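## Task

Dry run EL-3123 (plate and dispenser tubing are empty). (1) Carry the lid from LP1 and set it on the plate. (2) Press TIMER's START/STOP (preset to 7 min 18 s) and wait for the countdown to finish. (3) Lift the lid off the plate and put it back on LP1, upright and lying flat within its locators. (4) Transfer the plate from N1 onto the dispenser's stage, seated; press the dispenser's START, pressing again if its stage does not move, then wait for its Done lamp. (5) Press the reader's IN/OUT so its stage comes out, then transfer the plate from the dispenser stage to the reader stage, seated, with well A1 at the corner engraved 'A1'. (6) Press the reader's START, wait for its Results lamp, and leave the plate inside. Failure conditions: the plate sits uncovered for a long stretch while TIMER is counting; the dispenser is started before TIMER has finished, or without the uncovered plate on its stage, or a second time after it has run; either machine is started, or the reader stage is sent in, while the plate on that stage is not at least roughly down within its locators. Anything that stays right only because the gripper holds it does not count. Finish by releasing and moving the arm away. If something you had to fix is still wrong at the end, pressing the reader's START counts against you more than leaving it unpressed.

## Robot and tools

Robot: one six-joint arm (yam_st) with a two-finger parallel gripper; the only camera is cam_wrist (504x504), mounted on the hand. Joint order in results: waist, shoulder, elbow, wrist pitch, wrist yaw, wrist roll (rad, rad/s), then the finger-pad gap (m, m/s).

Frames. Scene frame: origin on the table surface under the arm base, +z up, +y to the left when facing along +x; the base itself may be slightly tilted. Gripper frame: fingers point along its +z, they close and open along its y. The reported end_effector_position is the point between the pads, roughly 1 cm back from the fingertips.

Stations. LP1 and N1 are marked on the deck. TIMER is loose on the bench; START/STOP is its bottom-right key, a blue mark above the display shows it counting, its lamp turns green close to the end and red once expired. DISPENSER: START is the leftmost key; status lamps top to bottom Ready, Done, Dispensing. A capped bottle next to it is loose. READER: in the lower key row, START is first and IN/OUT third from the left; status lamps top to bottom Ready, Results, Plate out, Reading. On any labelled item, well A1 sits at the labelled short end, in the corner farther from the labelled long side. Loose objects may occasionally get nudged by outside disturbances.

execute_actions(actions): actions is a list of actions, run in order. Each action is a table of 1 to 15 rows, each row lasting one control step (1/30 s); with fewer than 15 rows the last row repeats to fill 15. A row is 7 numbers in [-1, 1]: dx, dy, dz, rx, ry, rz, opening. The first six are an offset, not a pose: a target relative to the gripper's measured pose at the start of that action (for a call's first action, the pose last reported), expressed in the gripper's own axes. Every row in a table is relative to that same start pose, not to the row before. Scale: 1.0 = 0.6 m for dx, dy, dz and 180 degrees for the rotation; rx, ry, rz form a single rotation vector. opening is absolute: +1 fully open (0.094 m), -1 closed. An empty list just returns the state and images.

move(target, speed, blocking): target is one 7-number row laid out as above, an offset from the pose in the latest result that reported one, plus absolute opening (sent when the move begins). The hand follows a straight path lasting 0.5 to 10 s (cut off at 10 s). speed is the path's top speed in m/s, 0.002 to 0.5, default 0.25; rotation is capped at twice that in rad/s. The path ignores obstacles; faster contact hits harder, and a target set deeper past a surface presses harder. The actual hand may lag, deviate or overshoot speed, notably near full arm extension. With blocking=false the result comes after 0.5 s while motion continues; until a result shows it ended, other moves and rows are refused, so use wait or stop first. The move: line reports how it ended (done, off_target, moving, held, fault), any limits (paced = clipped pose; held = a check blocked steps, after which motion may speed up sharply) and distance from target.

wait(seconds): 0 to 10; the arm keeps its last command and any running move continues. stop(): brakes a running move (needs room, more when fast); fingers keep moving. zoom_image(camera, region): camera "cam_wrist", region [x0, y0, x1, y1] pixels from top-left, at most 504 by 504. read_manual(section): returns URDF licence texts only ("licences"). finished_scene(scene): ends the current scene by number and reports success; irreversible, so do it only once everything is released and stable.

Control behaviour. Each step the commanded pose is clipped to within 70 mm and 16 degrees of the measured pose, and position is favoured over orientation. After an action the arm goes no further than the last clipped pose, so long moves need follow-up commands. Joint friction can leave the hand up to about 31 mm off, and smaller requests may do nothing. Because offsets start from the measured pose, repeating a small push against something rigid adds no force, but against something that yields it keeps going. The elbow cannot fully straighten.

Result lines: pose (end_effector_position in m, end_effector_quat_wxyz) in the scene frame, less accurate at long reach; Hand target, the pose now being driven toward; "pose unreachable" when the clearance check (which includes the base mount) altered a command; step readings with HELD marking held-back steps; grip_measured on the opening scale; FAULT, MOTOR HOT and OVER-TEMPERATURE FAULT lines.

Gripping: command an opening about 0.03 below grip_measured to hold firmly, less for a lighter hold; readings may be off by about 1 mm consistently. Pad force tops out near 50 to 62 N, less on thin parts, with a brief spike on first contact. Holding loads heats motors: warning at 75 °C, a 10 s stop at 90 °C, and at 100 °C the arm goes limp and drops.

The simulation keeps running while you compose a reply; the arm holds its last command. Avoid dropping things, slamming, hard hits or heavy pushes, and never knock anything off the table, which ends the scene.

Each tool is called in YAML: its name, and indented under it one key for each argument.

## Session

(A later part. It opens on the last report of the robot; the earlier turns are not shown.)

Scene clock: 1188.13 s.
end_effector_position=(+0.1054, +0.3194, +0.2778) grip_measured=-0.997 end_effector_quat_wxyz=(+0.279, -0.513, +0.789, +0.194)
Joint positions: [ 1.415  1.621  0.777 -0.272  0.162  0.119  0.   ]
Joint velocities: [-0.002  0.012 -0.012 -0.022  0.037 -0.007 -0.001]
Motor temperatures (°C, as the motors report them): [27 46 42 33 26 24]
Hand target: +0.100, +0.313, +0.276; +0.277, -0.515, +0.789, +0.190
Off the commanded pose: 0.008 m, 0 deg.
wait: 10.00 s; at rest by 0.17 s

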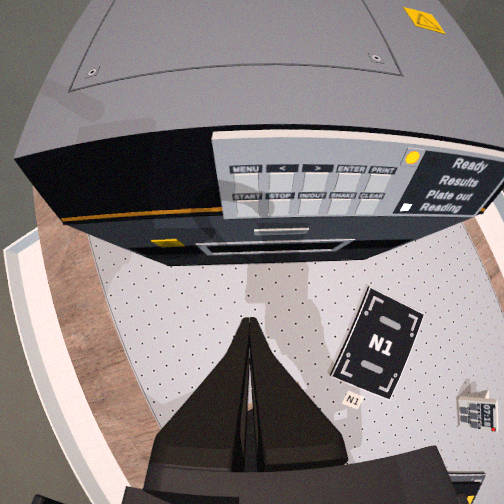

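wait:
  seconds: 10

wait:
  seconds: 10

wait:
  seconds: 10

Scene clock: 1201.33 s.
end_effector_position=(+0.1054, +0.3194, +0.2778) grip_measured=-0.997 end_effector_quat_wxyz=(+0.279, -0.513, +0.789, +0.194)
Joint positions: [ 1.415  1.621  0.777 -0.272  0.162  0.119  0.   ]
Joint velocities: [-0.002  0.022 -0.002 -0.022 -0.037  0.066  0.001]
Motor temperatures (°C, as the motors report them): [28 46 42 33 26 24]
Hand target: +0.100, +0.313, +0.276; +0.277, -0.515, +0.789, +0.190
Off the commanded pose: 0.008 m, 0 deg.
wait: 10.00 s; at rest from the start

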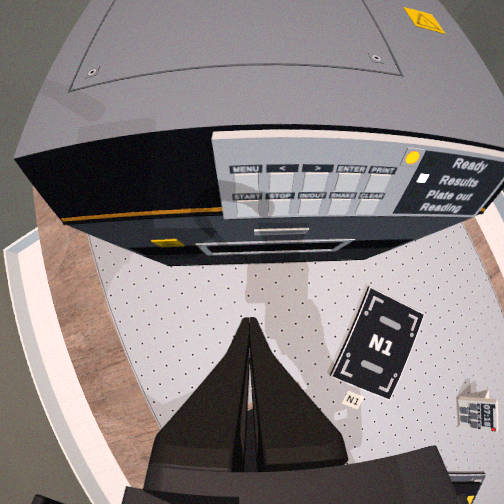

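Scene clock: 1211.33 s.
end_effector_position=(+0.1054, +0.3194, +0.2778) grip_measured=-0.997 end_effector_quat_wxyz=(+0.279, -0.513, +0.789, +0.194)
Joint positions: [ 1.415  1.621  0.777 -0.272  0.162  0.119  0.   ]
Joint velocities: [0.012 0.007 0.002 0.022 0.037 0.022 0.001]
Motor temperatures (°C, as the motors report them): [28 45 42 33 26 24]
Hand target: +0.100, +0.313, +0.276; +0.277, -0.515, +0.789, +0.190
Off the commanded pose: 0.008 m, 0 deg.
wait: 10.00 s; at rest by 0.17 s

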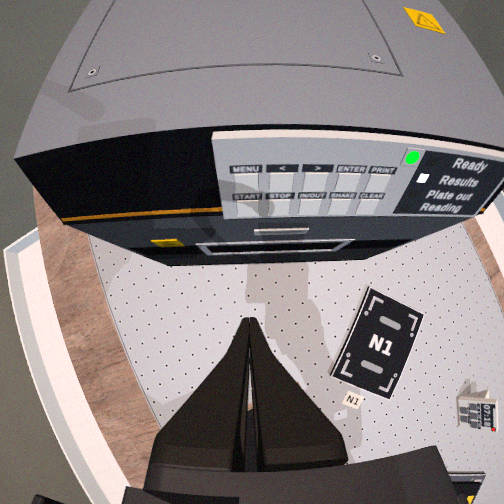

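Scene clock: 1221.33 s.
end_effector_position=(+0.1054, +0.3194, +0.2778) grip_measured=-0.997 end_effector_quat_wxyz=(+0.279, -0.513, +0.789, +0.194)
Joint positions: [ 1.415  1.621  0.777 -0.272  0.162  0.119  0.   ]
Joint velocities: [ 0.002 -0.017 -0.007  0.066 -0.051  0.051 -0.   ]
Motor temperatures (°C, as the motors report them): [28 45 42 33 26 24]
Hand target: +0.100, +0.313, +0.276; +0.277, -0.515, +0.789, +0.190
Off the commanded pose: 0.008 m, 0 deg.
wait: 10.00 s; at rest by 0.17 s

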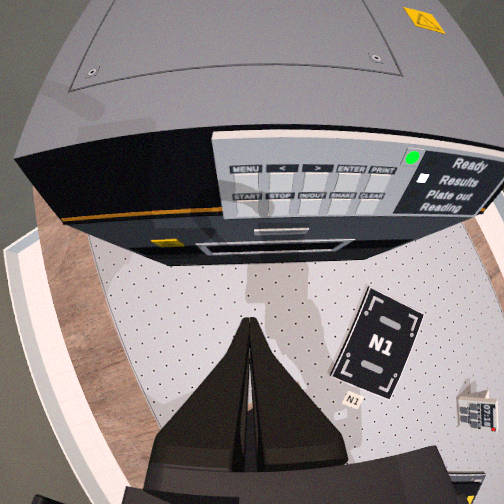

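finished_scene:
  scene: 2

The scene is finished: the task was done.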